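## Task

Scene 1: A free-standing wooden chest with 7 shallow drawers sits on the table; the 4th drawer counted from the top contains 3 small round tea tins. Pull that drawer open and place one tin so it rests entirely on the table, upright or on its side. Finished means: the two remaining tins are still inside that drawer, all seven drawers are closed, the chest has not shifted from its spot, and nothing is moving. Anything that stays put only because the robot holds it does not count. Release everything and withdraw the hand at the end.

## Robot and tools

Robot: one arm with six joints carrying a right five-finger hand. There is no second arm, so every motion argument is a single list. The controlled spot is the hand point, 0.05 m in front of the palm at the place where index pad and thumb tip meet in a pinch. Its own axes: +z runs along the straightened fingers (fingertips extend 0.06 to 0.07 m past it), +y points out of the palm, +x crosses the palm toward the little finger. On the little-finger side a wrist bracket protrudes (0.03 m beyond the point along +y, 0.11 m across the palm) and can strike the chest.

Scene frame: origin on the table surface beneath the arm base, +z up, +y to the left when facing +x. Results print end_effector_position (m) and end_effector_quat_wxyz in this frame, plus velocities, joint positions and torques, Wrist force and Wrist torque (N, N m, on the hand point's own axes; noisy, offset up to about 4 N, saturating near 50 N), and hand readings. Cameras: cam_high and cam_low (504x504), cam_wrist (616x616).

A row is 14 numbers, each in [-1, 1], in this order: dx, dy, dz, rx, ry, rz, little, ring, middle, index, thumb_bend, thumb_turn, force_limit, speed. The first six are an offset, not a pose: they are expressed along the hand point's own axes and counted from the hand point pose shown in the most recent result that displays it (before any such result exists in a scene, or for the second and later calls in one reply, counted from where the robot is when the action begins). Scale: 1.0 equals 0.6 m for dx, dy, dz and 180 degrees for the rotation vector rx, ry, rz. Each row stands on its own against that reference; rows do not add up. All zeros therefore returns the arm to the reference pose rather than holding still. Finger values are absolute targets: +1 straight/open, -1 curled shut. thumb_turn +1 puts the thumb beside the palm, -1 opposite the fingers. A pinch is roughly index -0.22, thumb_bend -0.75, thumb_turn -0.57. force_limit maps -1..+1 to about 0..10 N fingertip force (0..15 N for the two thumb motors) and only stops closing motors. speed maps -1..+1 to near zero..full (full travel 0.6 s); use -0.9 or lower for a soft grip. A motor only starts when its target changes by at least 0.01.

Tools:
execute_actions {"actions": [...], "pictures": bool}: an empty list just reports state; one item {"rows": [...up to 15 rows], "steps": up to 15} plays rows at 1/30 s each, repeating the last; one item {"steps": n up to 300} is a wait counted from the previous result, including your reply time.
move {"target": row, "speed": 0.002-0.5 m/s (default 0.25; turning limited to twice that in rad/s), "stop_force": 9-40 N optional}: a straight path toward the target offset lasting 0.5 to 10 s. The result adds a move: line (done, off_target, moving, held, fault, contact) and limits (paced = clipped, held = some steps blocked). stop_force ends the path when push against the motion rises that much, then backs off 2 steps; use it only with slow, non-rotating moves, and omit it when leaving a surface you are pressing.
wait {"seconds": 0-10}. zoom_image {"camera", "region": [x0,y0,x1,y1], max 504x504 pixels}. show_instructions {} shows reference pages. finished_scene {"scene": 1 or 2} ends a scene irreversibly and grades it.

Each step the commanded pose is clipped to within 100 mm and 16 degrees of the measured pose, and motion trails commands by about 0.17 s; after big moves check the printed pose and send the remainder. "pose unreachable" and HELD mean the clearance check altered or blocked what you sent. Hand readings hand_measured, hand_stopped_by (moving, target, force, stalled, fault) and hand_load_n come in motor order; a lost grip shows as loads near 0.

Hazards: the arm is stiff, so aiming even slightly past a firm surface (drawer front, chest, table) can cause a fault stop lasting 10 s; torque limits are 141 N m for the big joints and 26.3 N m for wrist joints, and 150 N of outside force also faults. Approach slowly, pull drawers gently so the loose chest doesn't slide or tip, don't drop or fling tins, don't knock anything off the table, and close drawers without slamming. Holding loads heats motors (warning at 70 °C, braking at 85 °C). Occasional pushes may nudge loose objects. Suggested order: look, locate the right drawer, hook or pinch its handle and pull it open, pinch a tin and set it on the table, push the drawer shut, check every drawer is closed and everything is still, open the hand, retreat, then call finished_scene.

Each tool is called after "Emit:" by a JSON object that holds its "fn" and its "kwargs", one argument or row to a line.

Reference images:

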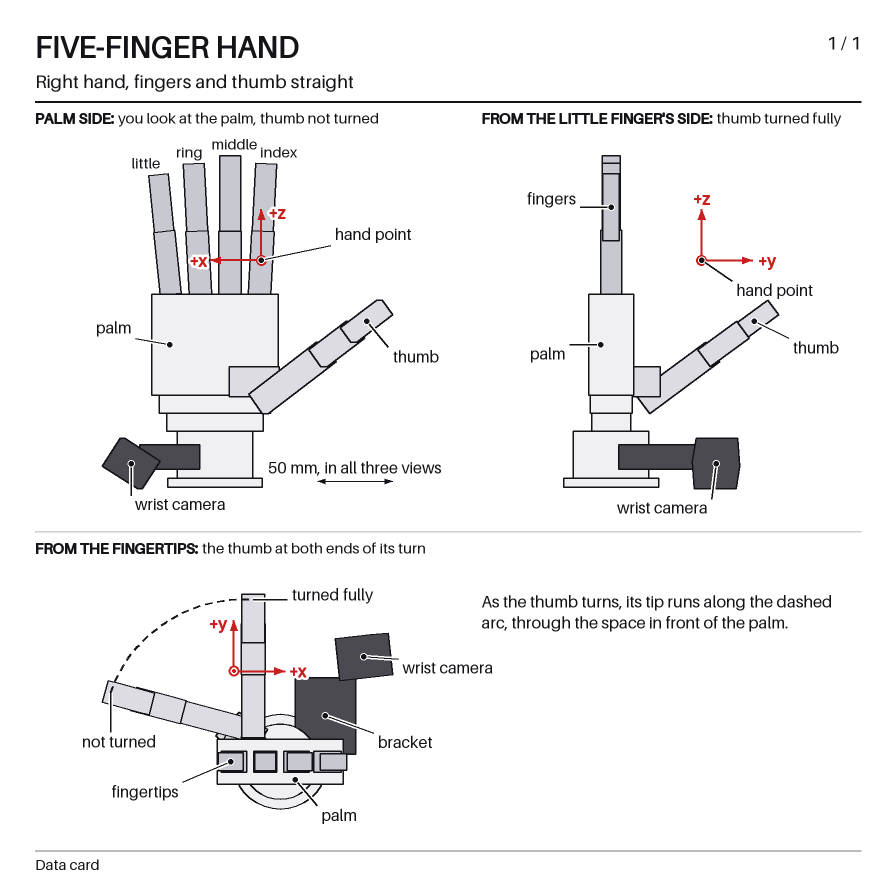

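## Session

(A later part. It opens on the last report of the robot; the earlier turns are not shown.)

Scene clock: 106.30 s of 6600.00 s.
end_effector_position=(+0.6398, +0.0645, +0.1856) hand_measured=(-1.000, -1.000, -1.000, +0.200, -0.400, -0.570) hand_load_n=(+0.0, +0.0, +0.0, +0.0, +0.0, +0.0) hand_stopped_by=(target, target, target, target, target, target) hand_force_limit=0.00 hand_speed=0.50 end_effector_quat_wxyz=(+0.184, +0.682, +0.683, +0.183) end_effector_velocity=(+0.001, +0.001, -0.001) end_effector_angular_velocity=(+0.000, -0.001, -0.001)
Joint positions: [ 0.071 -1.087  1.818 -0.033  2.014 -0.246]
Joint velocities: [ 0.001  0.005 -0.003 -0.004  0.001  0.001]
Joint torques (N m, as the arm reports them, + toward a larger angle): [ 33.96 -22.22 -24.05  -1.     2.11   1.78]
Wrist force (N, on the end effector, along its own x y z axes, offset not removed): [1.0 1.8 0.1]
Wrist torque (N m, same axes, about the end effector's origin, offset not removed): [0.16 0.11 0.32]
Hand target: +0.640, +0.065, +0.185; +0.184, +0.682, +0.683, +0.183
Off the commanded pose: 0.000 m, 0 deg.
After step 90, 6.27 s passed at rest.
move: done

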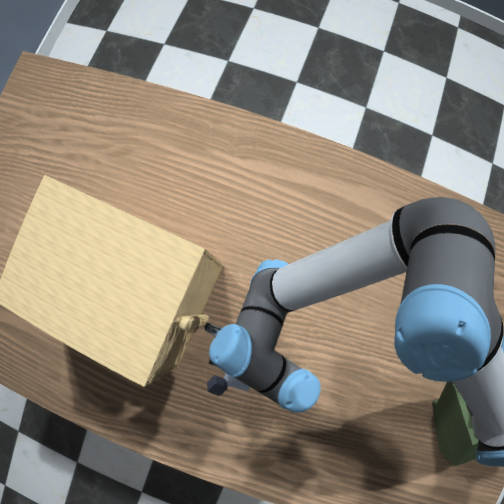

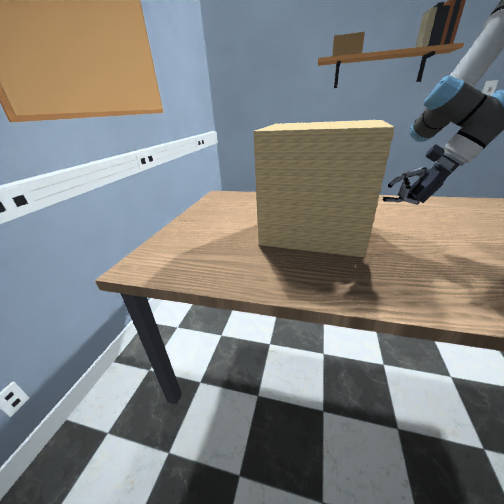

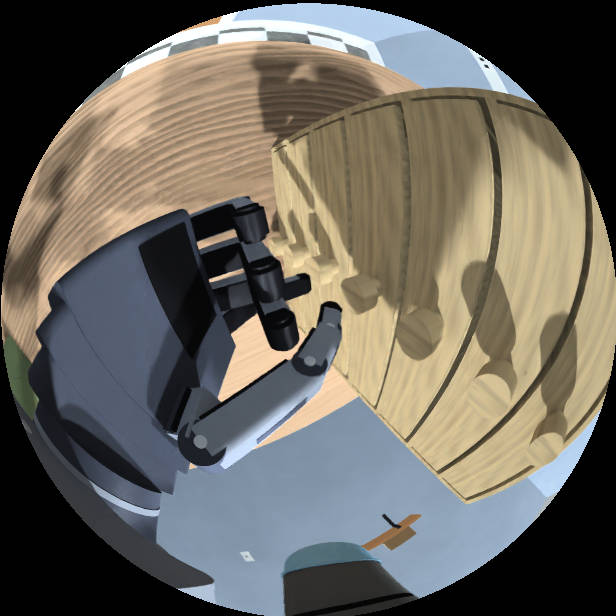

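Emit:
{"fn": "move", "kwargs": {
  "target": [-0.0175,0.0103,0.0322,0,0,0,-1,-1,-1,0.2,-0.4,-0.57,0,0.5],
  "speed": 0.05
}}

Emit:
{"fn": "zoom_image", "kwargs": {
  "camera": "cam_wrist",
  "region": [220, 160, 480, 420]
}}

Emit:
{"fn": "zoom_image", "kwargs": {
  "camera": "cam_high",
  "region": [160, 280, 260, 380]
}}

Scene clock: 112.77 s of 6600.00 s.
end_effector_position=(+0.6545, +0.0542, +0.1721) hand_measured=(-1.000, -1.000, -1.000, +0.198, -0.400, -0.570) hand_load_n=(+0.0, +0.0, +0.0, -14.0, +0.0, +0.0) hand_stopped_by=(target, target, target, target, target, target) hand_force_limit=0.00 hand_speed=0.50 end_effector_quat_wxyz=(+0.183, +0.682, +0.683, +0.183) end_effector_velocity=(+0.001, -0.001, -0.002) end_effector_angular_velocity=(-0.000, +0.001, -0.000)
Joint positions: [ 0.035 -1.066  1.787 -0.034  1.986 -0.271]
Joint velocities: [-0.004  0.003 -0.003  0.    -0.003 -0.003]
Joint torques (N m, as the arm reports them, + toward a larger angle): [ -4.71 -26.82 -44.86  -6.42  -1.61  -1.83]
Wrist force (N, on the end effector, along its own x y z axes, offset not removed): [15.0 -26.5 -34.2]
Wrist torque (N m, same axes, about the end effector's origin, offset not removed): [1.04 0.33 0.22]
Hand target: +0.655, +0.054, +0.172; +0.184, +0.682, +0.683, +0.183
Off the commanded pose: 0.000 m, 0 deg.
After step 90, 2.60 s passed at rest.
move: done

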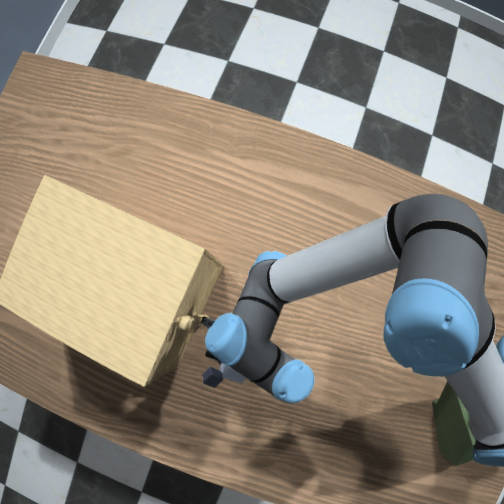

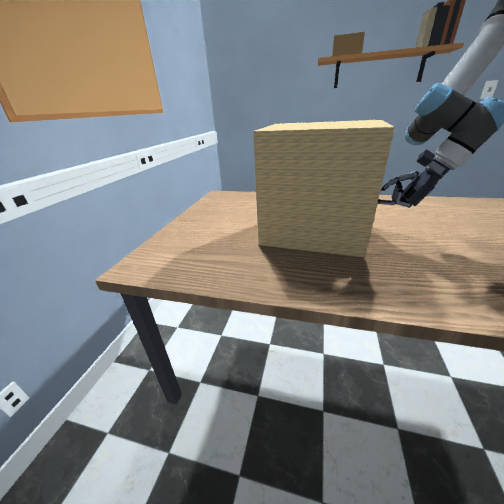

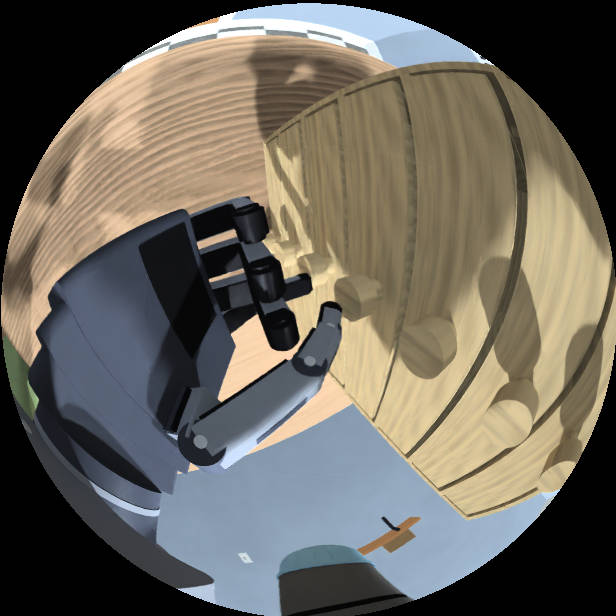

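Region (220, 160, 480, 420) of cam_wrist's 616x616 image, scaled by 1.938, with more detail than that image has.

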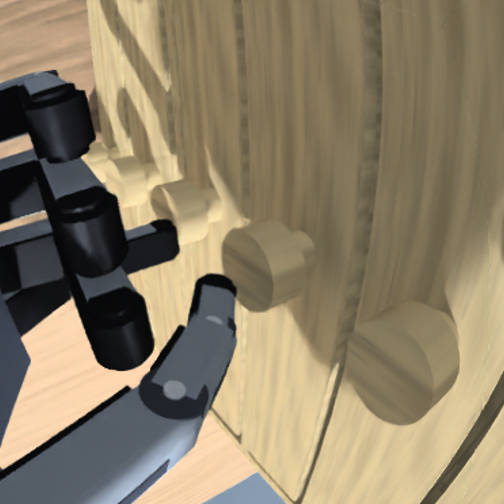

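Region (160, 280, 260, 380) of cam_high's 504x504 image, scaled by 5.040, with more detail than that image has.

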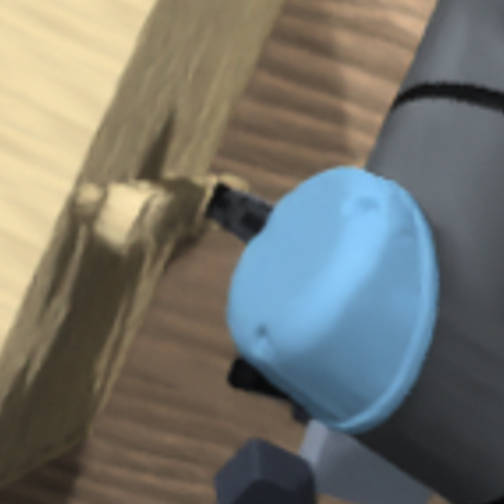

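Emit:
{"fn": "move", "kwargs": {
  "target": [0.005,-0.010,-0.05,0,0,0,-1,-1,-1,0.0,-0.5,-0.57,0,0.5],
  "speed": 0.1
}}

Emit:
{"fn": "zoom_image", "kwargs": {
  "camera": "cam_wrist",
  "region": [220, 160, 480, 420]
}}

Emit:
{"fn": "zoom_image", "kwargs": {
  "camera": "cam_high",
  "region": [160, 280, 260, 380]
}}

Scene clock: 115.77 s of 6600.00 s.
end_effector_position=(+0.6344, +0.0572, +0.1948) hand_measured=(-1.000, -1.000, -1.000, +0.128, -0.500, -0.570) hand_load_n=(+0.0, +0.0, +0.0, +0.0, +0.0, +0.0) hand_stopped_by=(target, target, target, force, target, target) hand_force_limit=0.00 hand_speed=0.50 end_effector_quat_wxyz=(+0.183, +0.682, +0.683, +0.183) end_effector_velocity=(-0.002, +0.001, +0.002) end_effector_angular_velocity=(+0.000, +0.001, +0.002)
Joint positions: [ 0.067 -1.12   1.839 -0.022  2.01  -0.249]
Joint velocities: [ 0.004 -0.004  0.005  0.001  0.002  0.002]
Joint torques (N m, as the arm reports them, + toward a larger angle): [ 32.07 -43.94   5.7    3.15   2.15   1.73]
Wrist force (N, on the end effector, along its own x y z axes, offset not removed): [0.4 -1.3 0.0]
Wrist torque (N m, same axes, about the end effector's origin, offset not removed): [-0.12 0.31 0.19]
Hand target: +0.634, +0.057, +0.195; +0.183, +0.682, +0.683, +0.183
Off the commanded pose: 0.000 m, 0 deg.
move: done

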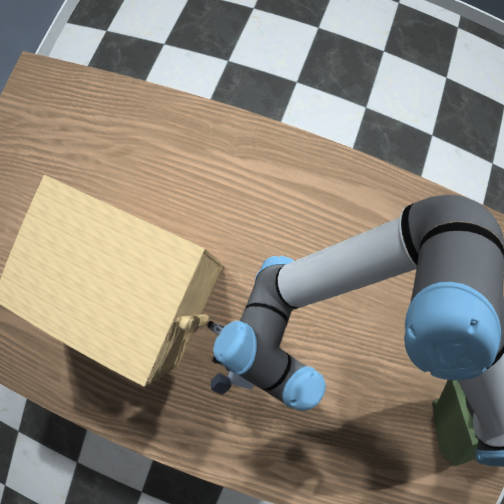

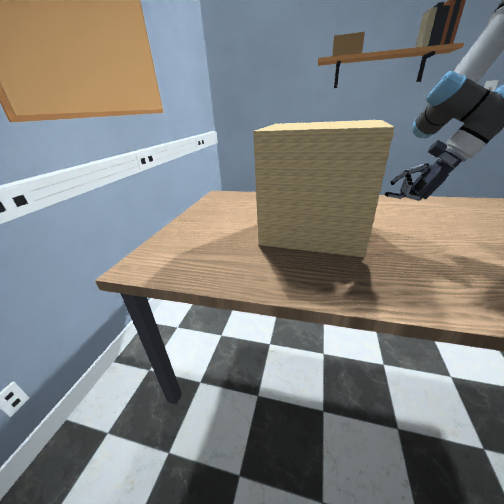

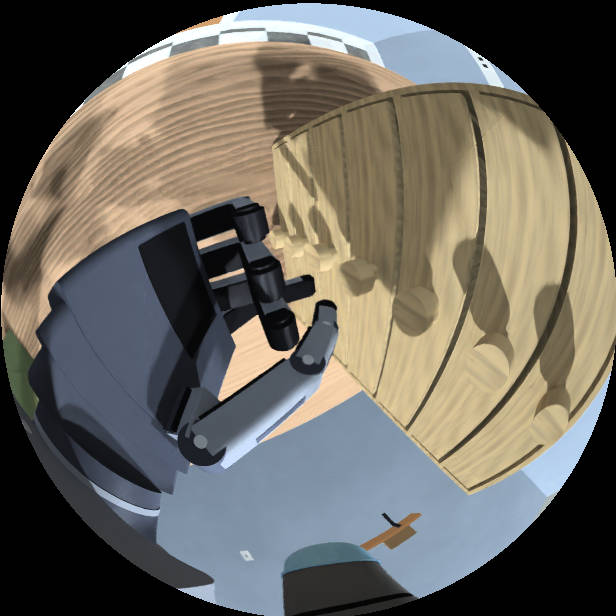

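Region (220, 160, 480, 420) of cam_wrist's 616x616 image, scaled by 1.938, with more detail than that image has.

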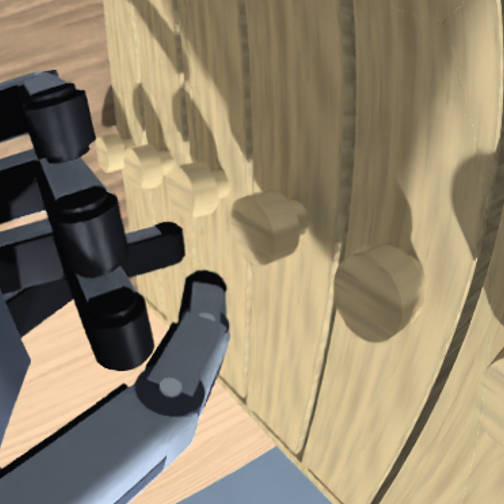

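Region (160, 280, 260, 380) of cam_high's 504x504 image, scaled by 5.040, with more detail than that image has.

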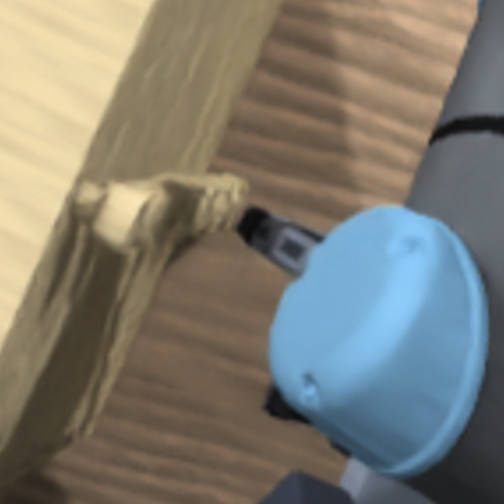

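Emit:
{"fn": "move", "kwargs": {
  "target": [0.005,0.014,0.0275,0,0,0,-1,-1,-1,0.1,-0.5,-0.57,0,0.5],
  "speed": 0.02,
  "stop_force": 10
}}

Emit:
{"fn": "zoom_image", "kwargs": {
  "camera": "cam_wrist",
  "region": [250, 220, 410, 380]
}}

Emit:
{"fn": "zoom_image", "kwargs": {
  "camera": "cam_high",
  "region": [170, 290, 230, 350]
}}

Scene clock: 124.47 s of 6600.00 s.
end_effector_position=(+0.6497, +0.0602, +0.1849) hand_measured=(-1.000, -1.000, -1.000, +0.100, -0.500, -0.570) hand_load_n=(+0.0, +0.0, +0.0, +0.0, +0.0, +0.0) hand_stopped_by=(target, target, target, target, target, target) hand_force_limit=0.00 hand_speed=0.50 end_effector_quat_wxyz=(+0.183, +0.682, +0.683, +0.183) end_effector_velocity=(+0.002, +0.000, -0.001) end_effector_angular_velocity=(+0.000, -0.000, -0.001)
Joint positions: [ 0.061 -1.081  1.792 -0.015  2.006 -0.253]
Joint velocities: [-0.001  0.005 -0.007  0.001 -0.001 -0.   ]
Joint torques (N m, as the arm reports them, + toward a larger angle): [  8.61 -22.5  -25.81   2.98  -2.89  -1.81]
Wrist force (N, on the end effector, along its own x y z axes, offset not removed): [1.8 0.2 0.5]
Wrist torque (N m, same axes, about the end effector's origin, offset not removed): [-0.09 -0.04 0.26]
Hand target: +0.650, +0.060, +0.185; +0.183, +0.682, +0.683, +0.183
Off the commanded pose: 0.000 m, 0 deg.
After step 90, 4.47 s passed at rest.
move: done

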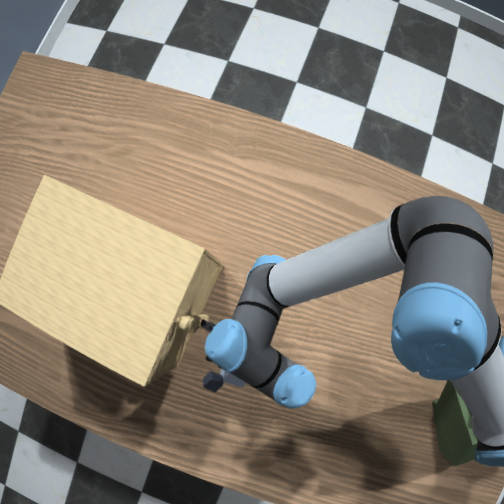

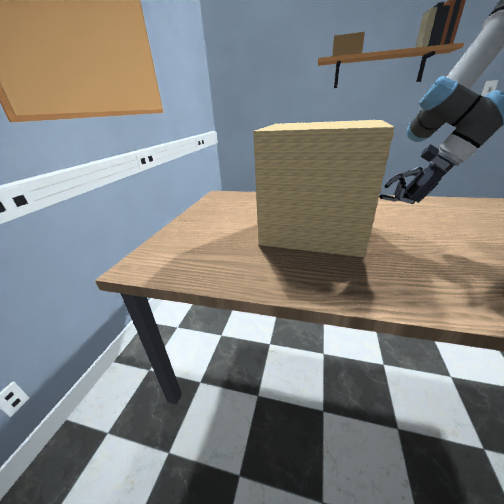

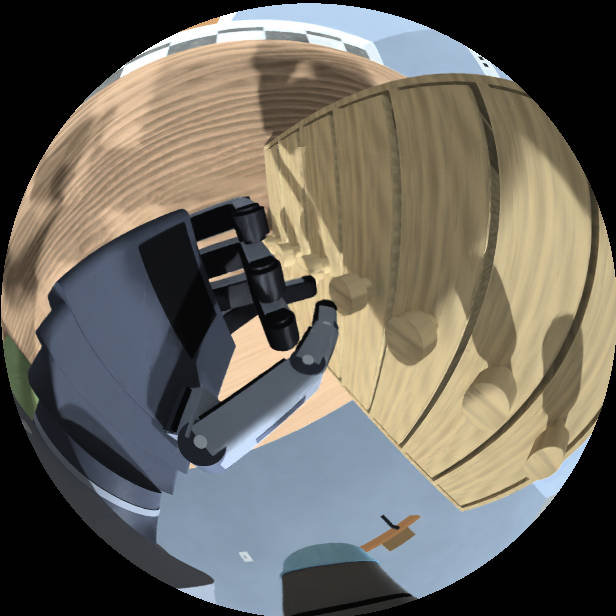

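Region (250, 220, 410, 380) of cam_wrist's 616x616 image, scaled by 3.150, with more detail than that image has.

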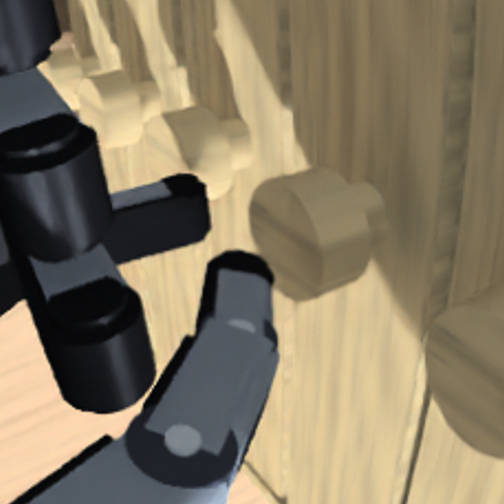

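Region (170, 290, 230, 350) of cam_high's 504x504 image, scaled by 8.400, with more detail than that image has.

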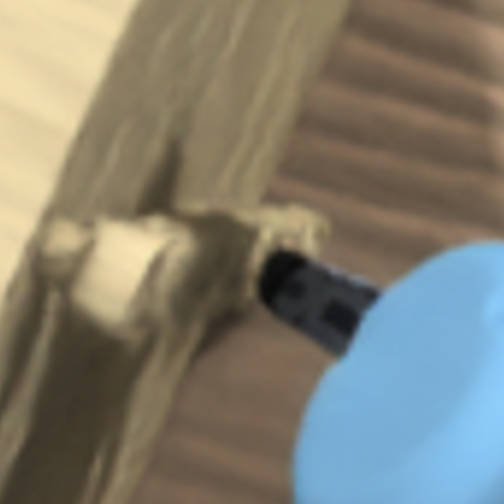

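Emit:
{"fn": "move", "kwargs": {
  "target": [-0.0133,-0.0295,0.002,0,0.1684,0.0972,-1,-1,-1,0.2,-0.1,-0.57,0,0.5],
  "speed": 0.15
}}

Emit:
{"fn": "zoom_image", "kwargs": {
  "camera": "cam_wrist",
  "region": [230, 180, 470, 420]
}}

Emit:
{"fn": "zoom_image", "kwargs": {
  "camera": "cam_high",
  "region": [160, 270, 260, 370]
}}

Scene clock: 137.33 s of 6600.00 s.
end_effector_position=(+0.6351, +0.0521, +0.1752) hand_measured=(-1.000, -1.000, -1.000, +0.200, -0.100, -0.570) hand_load_n=(+0.0, +0.0, +0.0, +0.0, +0.0, +0.0) hand_stopped_by=(target, target, target, target, target, target) hand_force_limit=0.00 hand_speed=0.50 end_effector_quat_wxyz=(-0.030, +0.706, +0.597, +0.380) end_effector_velocity=(+0.000, -0.001, -0.000) end_effector_angular_velocity=(+0.012, -0.002, +0.001)
Joint positions: [-0.234 -1.194  1.897  0.082  1.269 -0.14 ]
Joint velocities: [-0.009 -0.     0.     0.003 -0.018 -0.002]
Joint torques (N m, as the arm reports them, + toward a larger angle): [  4.75 -24.17   8.17   3.32  -3.63  -1.66]
Wrist force (N, on the end effector, along its own x y z axes, offset not removed): [1.3 1.8 1.5]
Wrist torque (N m, same axes, about the end effector's origin, offset not removed): [0.24 0.03 0.29]
Hand target: +0.635, +0.052, +0.175; -0.030, +0.706, +0.597, +0.380
Off the commanded pose: 0.000 m, 0 deg.
After step 90, 7.40 s passed at rest.
move: done

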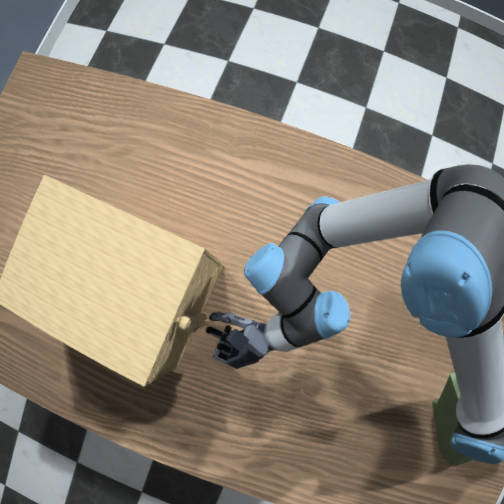

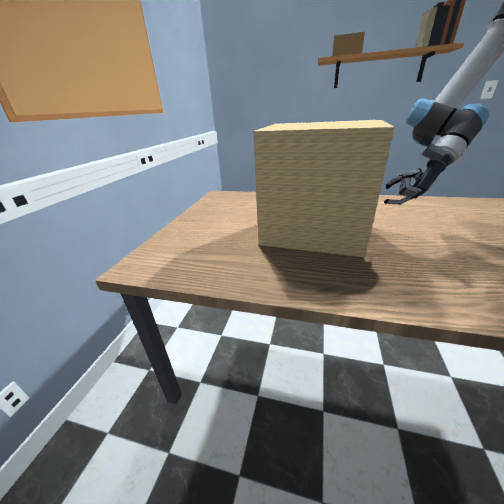

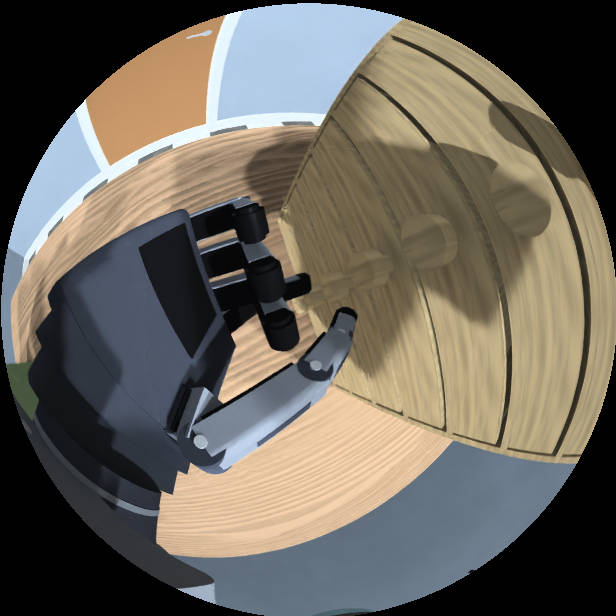

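Region (230, 180, 470, 420) of cam_wrist's 616x616 image, scaled by 2.100, with more detail than that image has.

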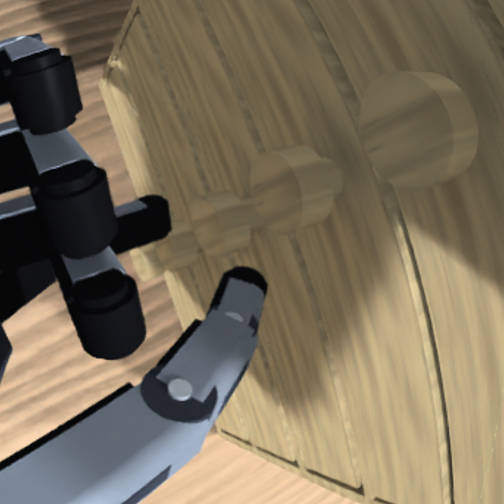

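Region (160, 270, 260, 370) of cam_high's 504x504 image, scaled by 5.040, with more detail than that image has.

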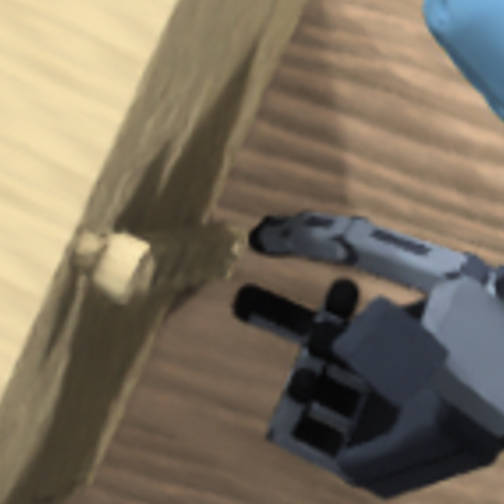

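Emit:
{"fn": "move", "kwargs": {
  "target": [0,0.0433,0.025,0,0,0,-1,-1,-1,0.2,-0.1,-0.57,0,0.5],
  "speed": 0.015,
  "stop_force": 10
}}

Emit:
{"fn": "zoom_image", "kwargs": {
  "camera": "cam_wrist",
  "region": [250, 220, 410, 380]
}}

Emit:
{"fn": "zoom_image", "kwargs": {
  "camera": "cam_high",
  "region": [160, 280, 240, 360]
}}

Scene clock: 143.20 s of 6600.00 s.
end_effector_position=(+0.6555, +0.0524, +0.1750) hand_measured=(-1.000, -1.000, -1.000, +0.200, -0.100, -0.570) hand_load_n=(+0.0, +0.0, +0.0, -1.0, +0.0, +0.0) hand_stopped_by=(target, target, target, target, target, target) hand_force_limit=0.00 hand_speed=0.50 end_effector_quat_wxyz=(-0.030, +0.706, +0.597, +0.380) end_effector_velocity=(-0.004, -0.000, +0.000) end_effector_angular_velocity=(+0.001, -0.002, -0.001)
Joint positions: [-0.22  -1.165  1.832  0.115  1.278 -0.13 ]
Joint velocities: [-0.004 -0.007  0.014 -0.009 -0.005 -0.002]
Joint torques (N m, as the arm reports them, + toward a larger angle): [  5.8  -47.24  -1.39  -4.12  -3.95  -2.3 ]
Wrist force (N, on the end effector, along its own x y z axes, offset not removed): [1.4 -10.8 -9.2]
Wrist torque (N m, same axes, about the end effector's origin, offset not removed): [0.27 0.12 0.36]
Hand target: +0.655, +0.052, +0.175; -0.030, +0.706, +0.597, +0.380
Off the commanded pose: 0.010 m, 0 deg.
After step 90, 1.10 s passed at rest.
move: contact

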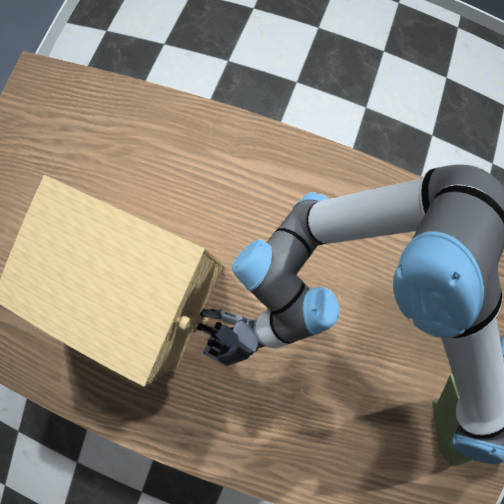

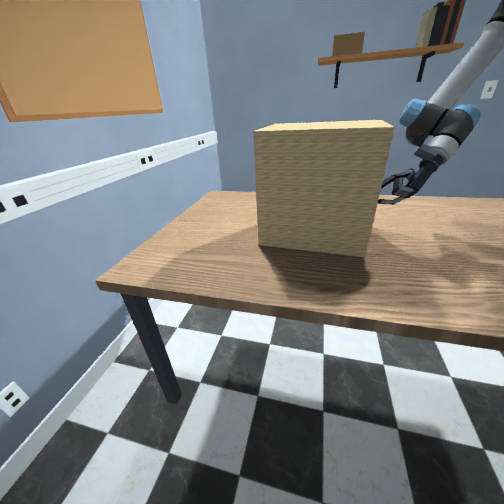

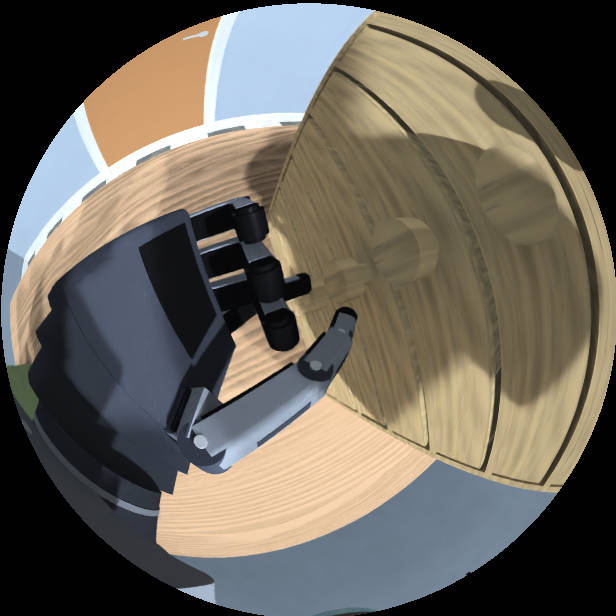

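Region (250, 220, 410, 380) of cam_wrist's 616x616 image, scaled by 3.150, with more detail than that image has.

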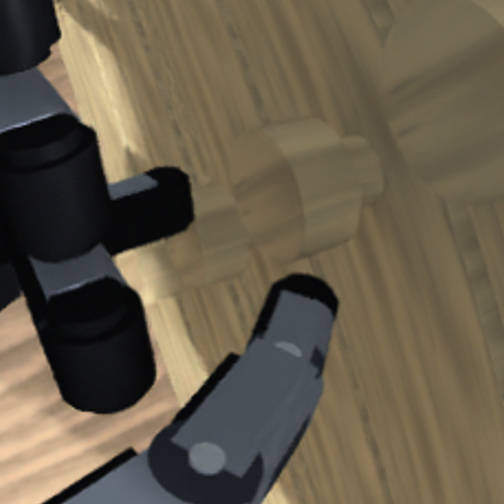

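Region (160, 280, 240, 360) of cam_high's 504x504 image, scaled by 6.300, with more detail than that image has.

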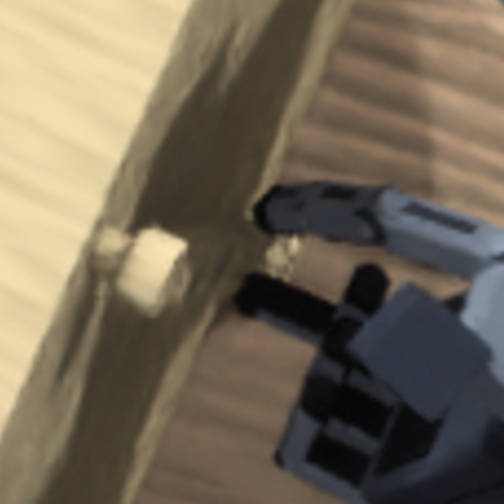

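Emit:
{"fn": "zoom_image", "kwargs": {
  "camera": "cam_wrist",
  "region": [300, 60, 616, 510]
}}

Emit:
{"fn": "zoom_image", "kwargs": {
  "camera": "cam_wrist",
  "region": [280, 340, 480, 480]
}}

Region (300, 60, 616, 510) of cam_wrist's 616x616 image, scaled by 1.120, with more detail than that image has; it fills the left 354 columns of this view, and the rest is white.

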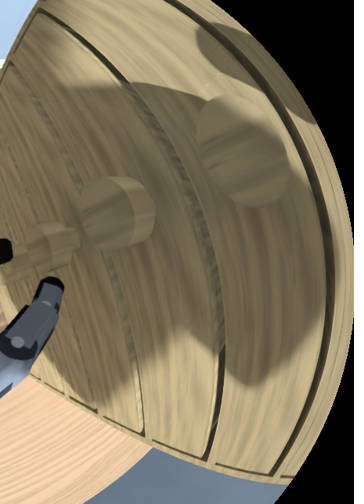

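Region (280, 340, 480, 480) of cam_wrist's 616x616 image, scaled by 2.520, with more detail than that image has; it fills the top 353 rows of this view, and the rest is white.

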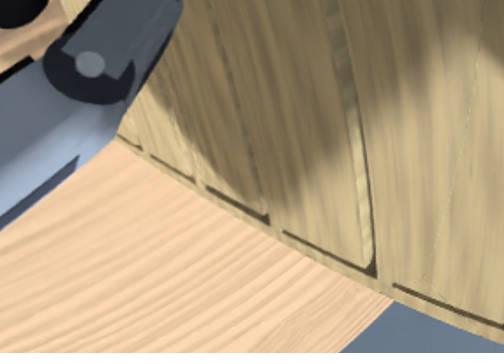

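Emit:
{"fn": "move", "kwargs": {
  "target": [0.023,0.002,-0.0367,0,0,0,-1,-1,-1,0.2,-0.1,-0.57,0,0.5],
  "speed": 0.05
}}

Emit:
{"fn": "zoom_image", "kwargs": {
  "camera": "cam_wrist",
  "region": [250, 220, 410, 380]
}}

Emit:
{"fn": "zoom_image", "kwargs": {
  "camera": "cam_high",
  "region": [160, 280, 240, 360]
}}

Scene clock: 160.43 s of 6600.00 s.
end_effector_position=(+0.6456, +0.0525, +0.1988) hand_measured=(-1.000, -1.000, -1.000, +0.200, -0.100, -0.570) hand_load_n=(+0.0, +0.0, +0.0, +0.0, +0.0, +0.0) hand_stopped_by=(target, target, target, target, target, target) hand_force_limit=0.00 hand_speed=0.50 end_effector_quat_wxyz=(-0.030, +0.706, +0.597, +0.380) end_effector_velocity=(-0.001, +0.000, +0.002) end_effector_angular_velocity=(+0.000, +0.001, +0.000)
Joint positions: [-0.203 -1.221  1.861  0.139  1.29  -0.117]
Joint velocities: [ 0.001 -0.005  0.003  0.002  0.001  0.001]
Joint torques (N m, as the arm reports them, + toward a larger angle): [ 30.24 -46.28   6.8    3.43   1.53   1.79]
Wrist force (N, on the end effector, along its own x y z axes, offset not removed): [3.4 2.1 -1.4]
Wrist torque (N m, same axes, about the end effector's origin, offset not removed): [0.40 -0.09 0.52]
Hand target: +0.645, +0.052, +0.199; -0.030, +0.706, +0.597, +0.380
Off the commanded pose: 0.000 m, 0 deg.
After step 90, 13.30 s passed at rest.
move: done

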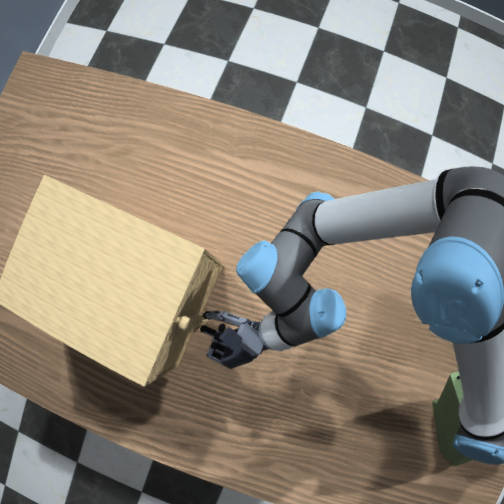

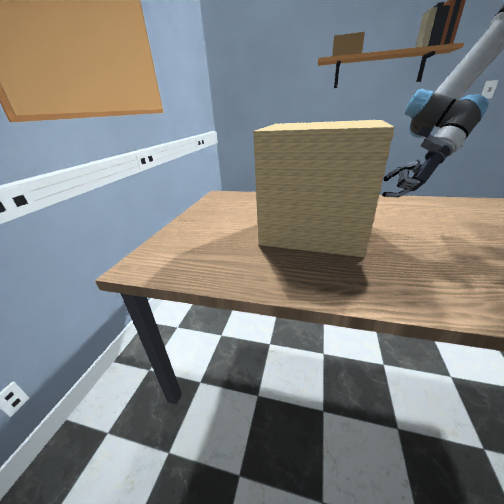

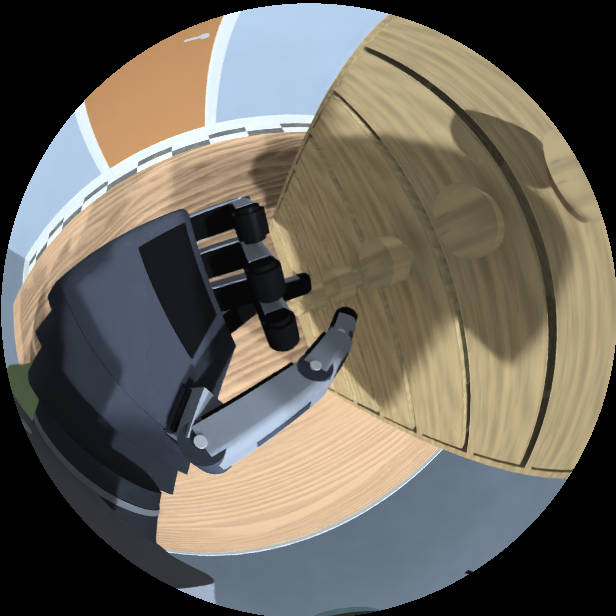

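Region (250, 220, 410, 380) of cam_wrist's 616x616 image, scaled by 3.150, with more detail than that image has.

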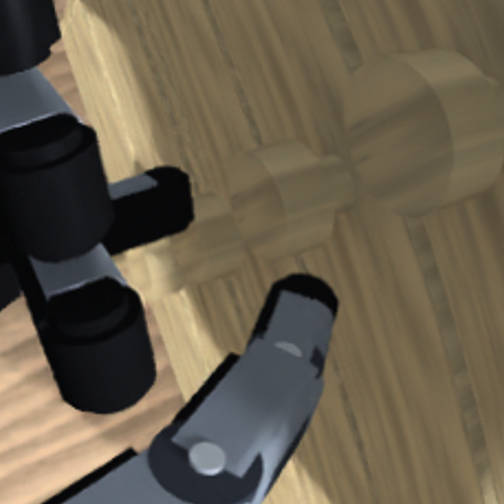

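Region (160, 280, 240, 360) of cam_high's 504x504 image, scaled by 6.300, with more detail than that image has.

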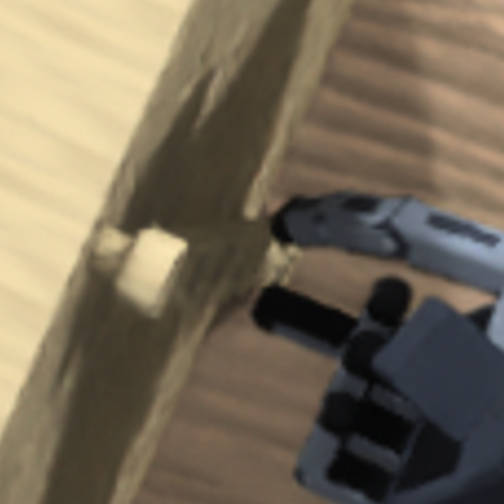

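Emit:
{"fn": "move", "kwargs": {
  "target": [-0.005,0.0255,0.0225,0,0,0,-1,-1,-1,0.2,-0.1,-0.57,0,0.5],
  "speed": 0.012,
  "stop_force": 9
}}

Emit:
{"fn": "zoom_image", "kwargs": {
  "camera": "cam_wrist",
  "region": [250, 220, 410, 380]
}}

Emit:
{"fn": "zoom_image", "kwargs": {
  "camera": "cam_high",
  "region": [160, 280, 240, 360]
}}

Scene clock: 167.07 s of 6600.00 s.
end_effector_position=(+0.6653, +0.0524, +0.1939) hand_measured=(-1.000, -1.000, -1.000, +0.200, -0.100, -0.570) hand_load_n=(+0.0, +0.0, +0.0, +0.0, +0.0, +0.0) hand_stopped_by=(target, target, target, target, target, target) hand_force_limit=0.00 hand_speed=0.50 end_effector_quat_wxyz=(-0.030, +0.706, +0.597, +0.380) end_effector_velocity=(+0.002, +0.000, -0.001) end_effector_angular_velocity=(+0.000, +0.001, +0.001)
Joint positions: [-0.196 -1.183  1.798  0.162  1.294 -0.113]
Joint velocities: [ 0.001  0.005 -0.007  0.003  0.001  0.001]
Joint torques (N m, as the arm reports them, + toward a larger angle): [ 30.8  -23.31 -22.7    3.55   1.53   1.83]
Wrist force (N, on the end effector, along its own x y z axes, offset not removed): [0.6 0.6 0.2]
Wrist torque (N m, same axes, about the end effector's origin, offset not removed): [0.06 0.12 0.24]
Hand target: +0.666, +0.052, +0.194; -0.030, +0.706, +0.597, +0.380
Off the commanded pose: 0.000 m, 0 deg.
After step 90, 1.67 s passed at rest.
move: done

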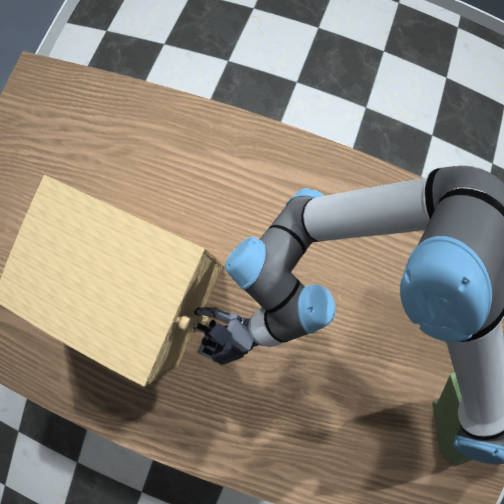

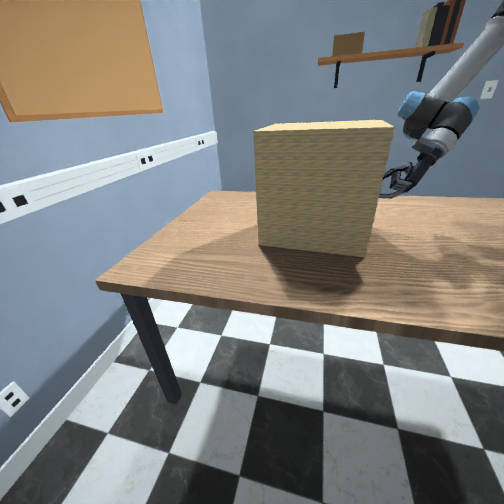

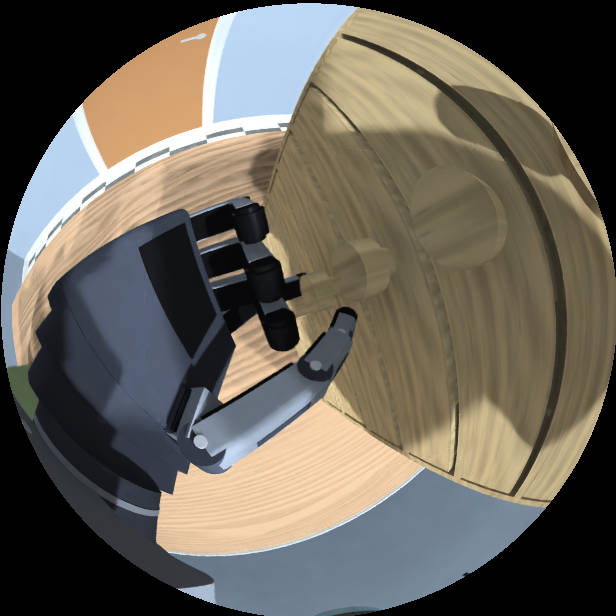

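Region (250, 220, 410, 380) of cam_wrist's 616x616 image, scaled by 3.150, with more detail than that image has.

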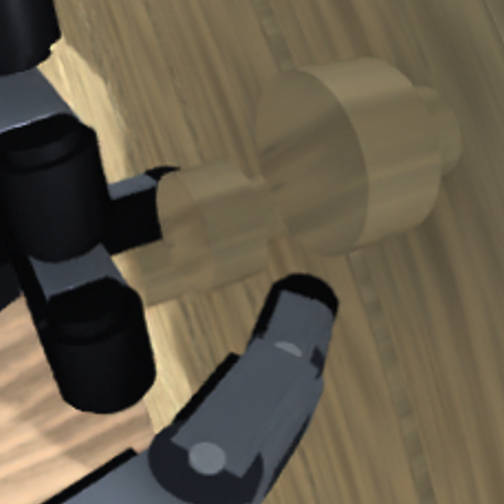

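Region (160, 280, 240, 360) of cam_high's 504x504 image, scaled by 6.300, with more detail than that image has.

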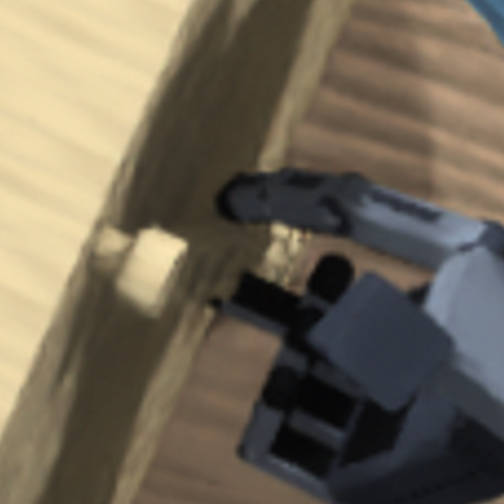

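Emit:
{"fn": "move", "kwargs": {
  "target": [0,0.0173,0.01,0,0,0,-1,-1,-1,0.2,-0.1,-0.57,0,0.5],
  "speed": 0.008,
  "stop_force": 9
}}

Emit:
{"fn": "zoom_image", "kwargs": {
  "camera": "cam_wrist",
  "region": [250, 220, 410, 380]
}}

Scene clock: 172.27 s of 6600.00 s.
end_effector_position=(+0.6756, +0.0526, +0.1938) hand_measured=(-1.000, -1.000, -1.000, +0.200, -0.102, -0.570) hand_load_n=(+0.0, +0.0, +0.0, -1.0, -1.0, +0.5) hand_stopped_by=(target, target, target, target, target, target) hand_force_limit=0.00 hand_speed=0.50 end_effector_quat_wxyz=(-0.030, +0.706, +0.597, +0.380) end_effector_velocity=(-0.003, +0.001, +0.000) end_effector_angular_velocity=(-0.001, -0.002, +0.002)
Joint positions: [-0.191 -1.166  1.764  0.178  1.299 -0.108]
Joint velocities: [ 0.    -0.004  0.01  -0.007 -0.    -0.003]
Joint torques (N m, as the arm reports them, + toward a larger angle): [ 10.75 -47.62   0.45  -3.32  -3.54  -2.18]
Wrist force (N, on the end effector, along its own x y z axes, offset not removed): [-1.3 -7.5 -10.0]
Wrist torque (N m, same axes, about the end effector's origin, offset not removed): [0.31 0.41 0.33]
Hand target: +0.675, +0.052, +0.194; -0.030, +0.706, +0.597, +0.380
Off the commanded pose: 0.002 m, 0 deg.
After step 90, 0.57 s passed at rest.
move: contact

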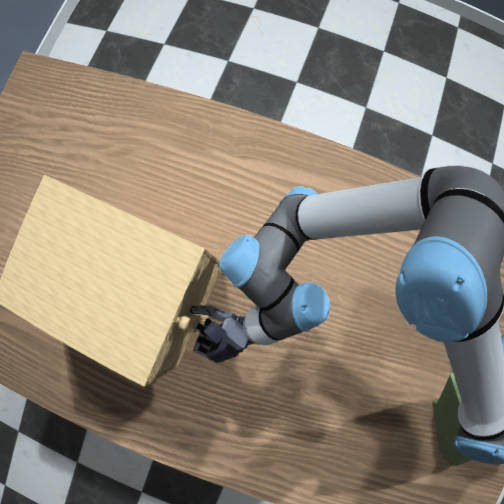

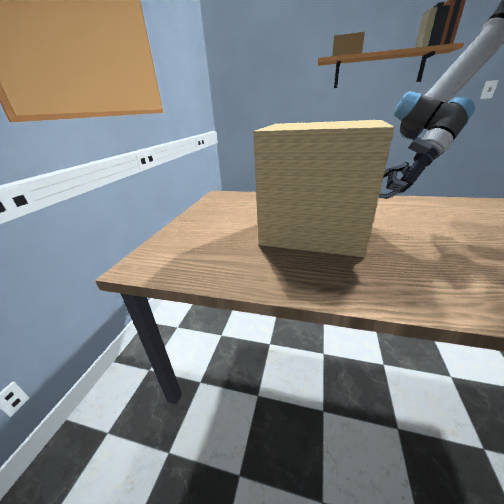

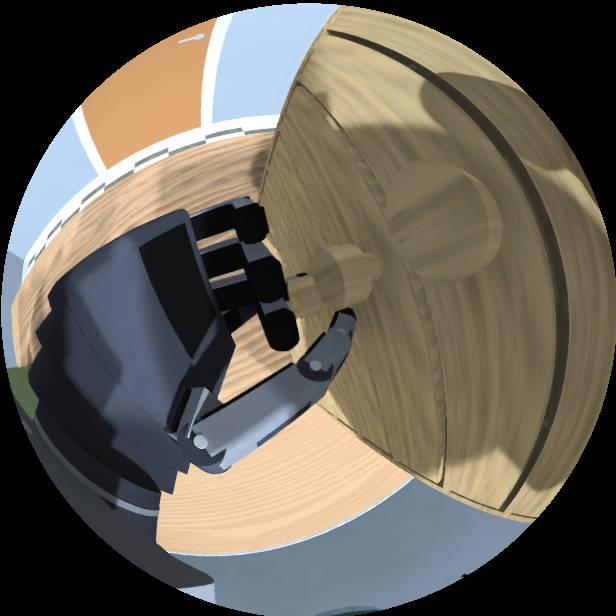

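Region (250, 220, 410, 380) of cam_wrist's 616x616 image, scaled by 3.150, with more detail than that image has.

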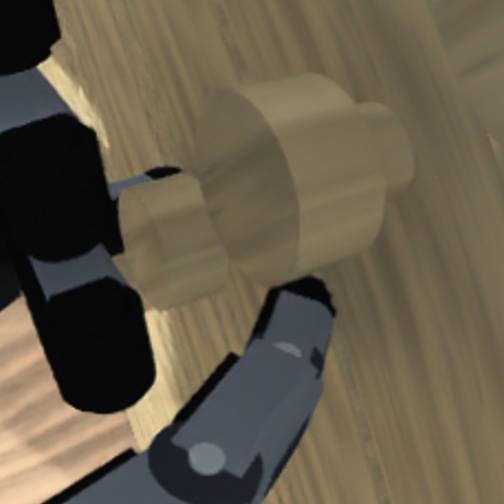

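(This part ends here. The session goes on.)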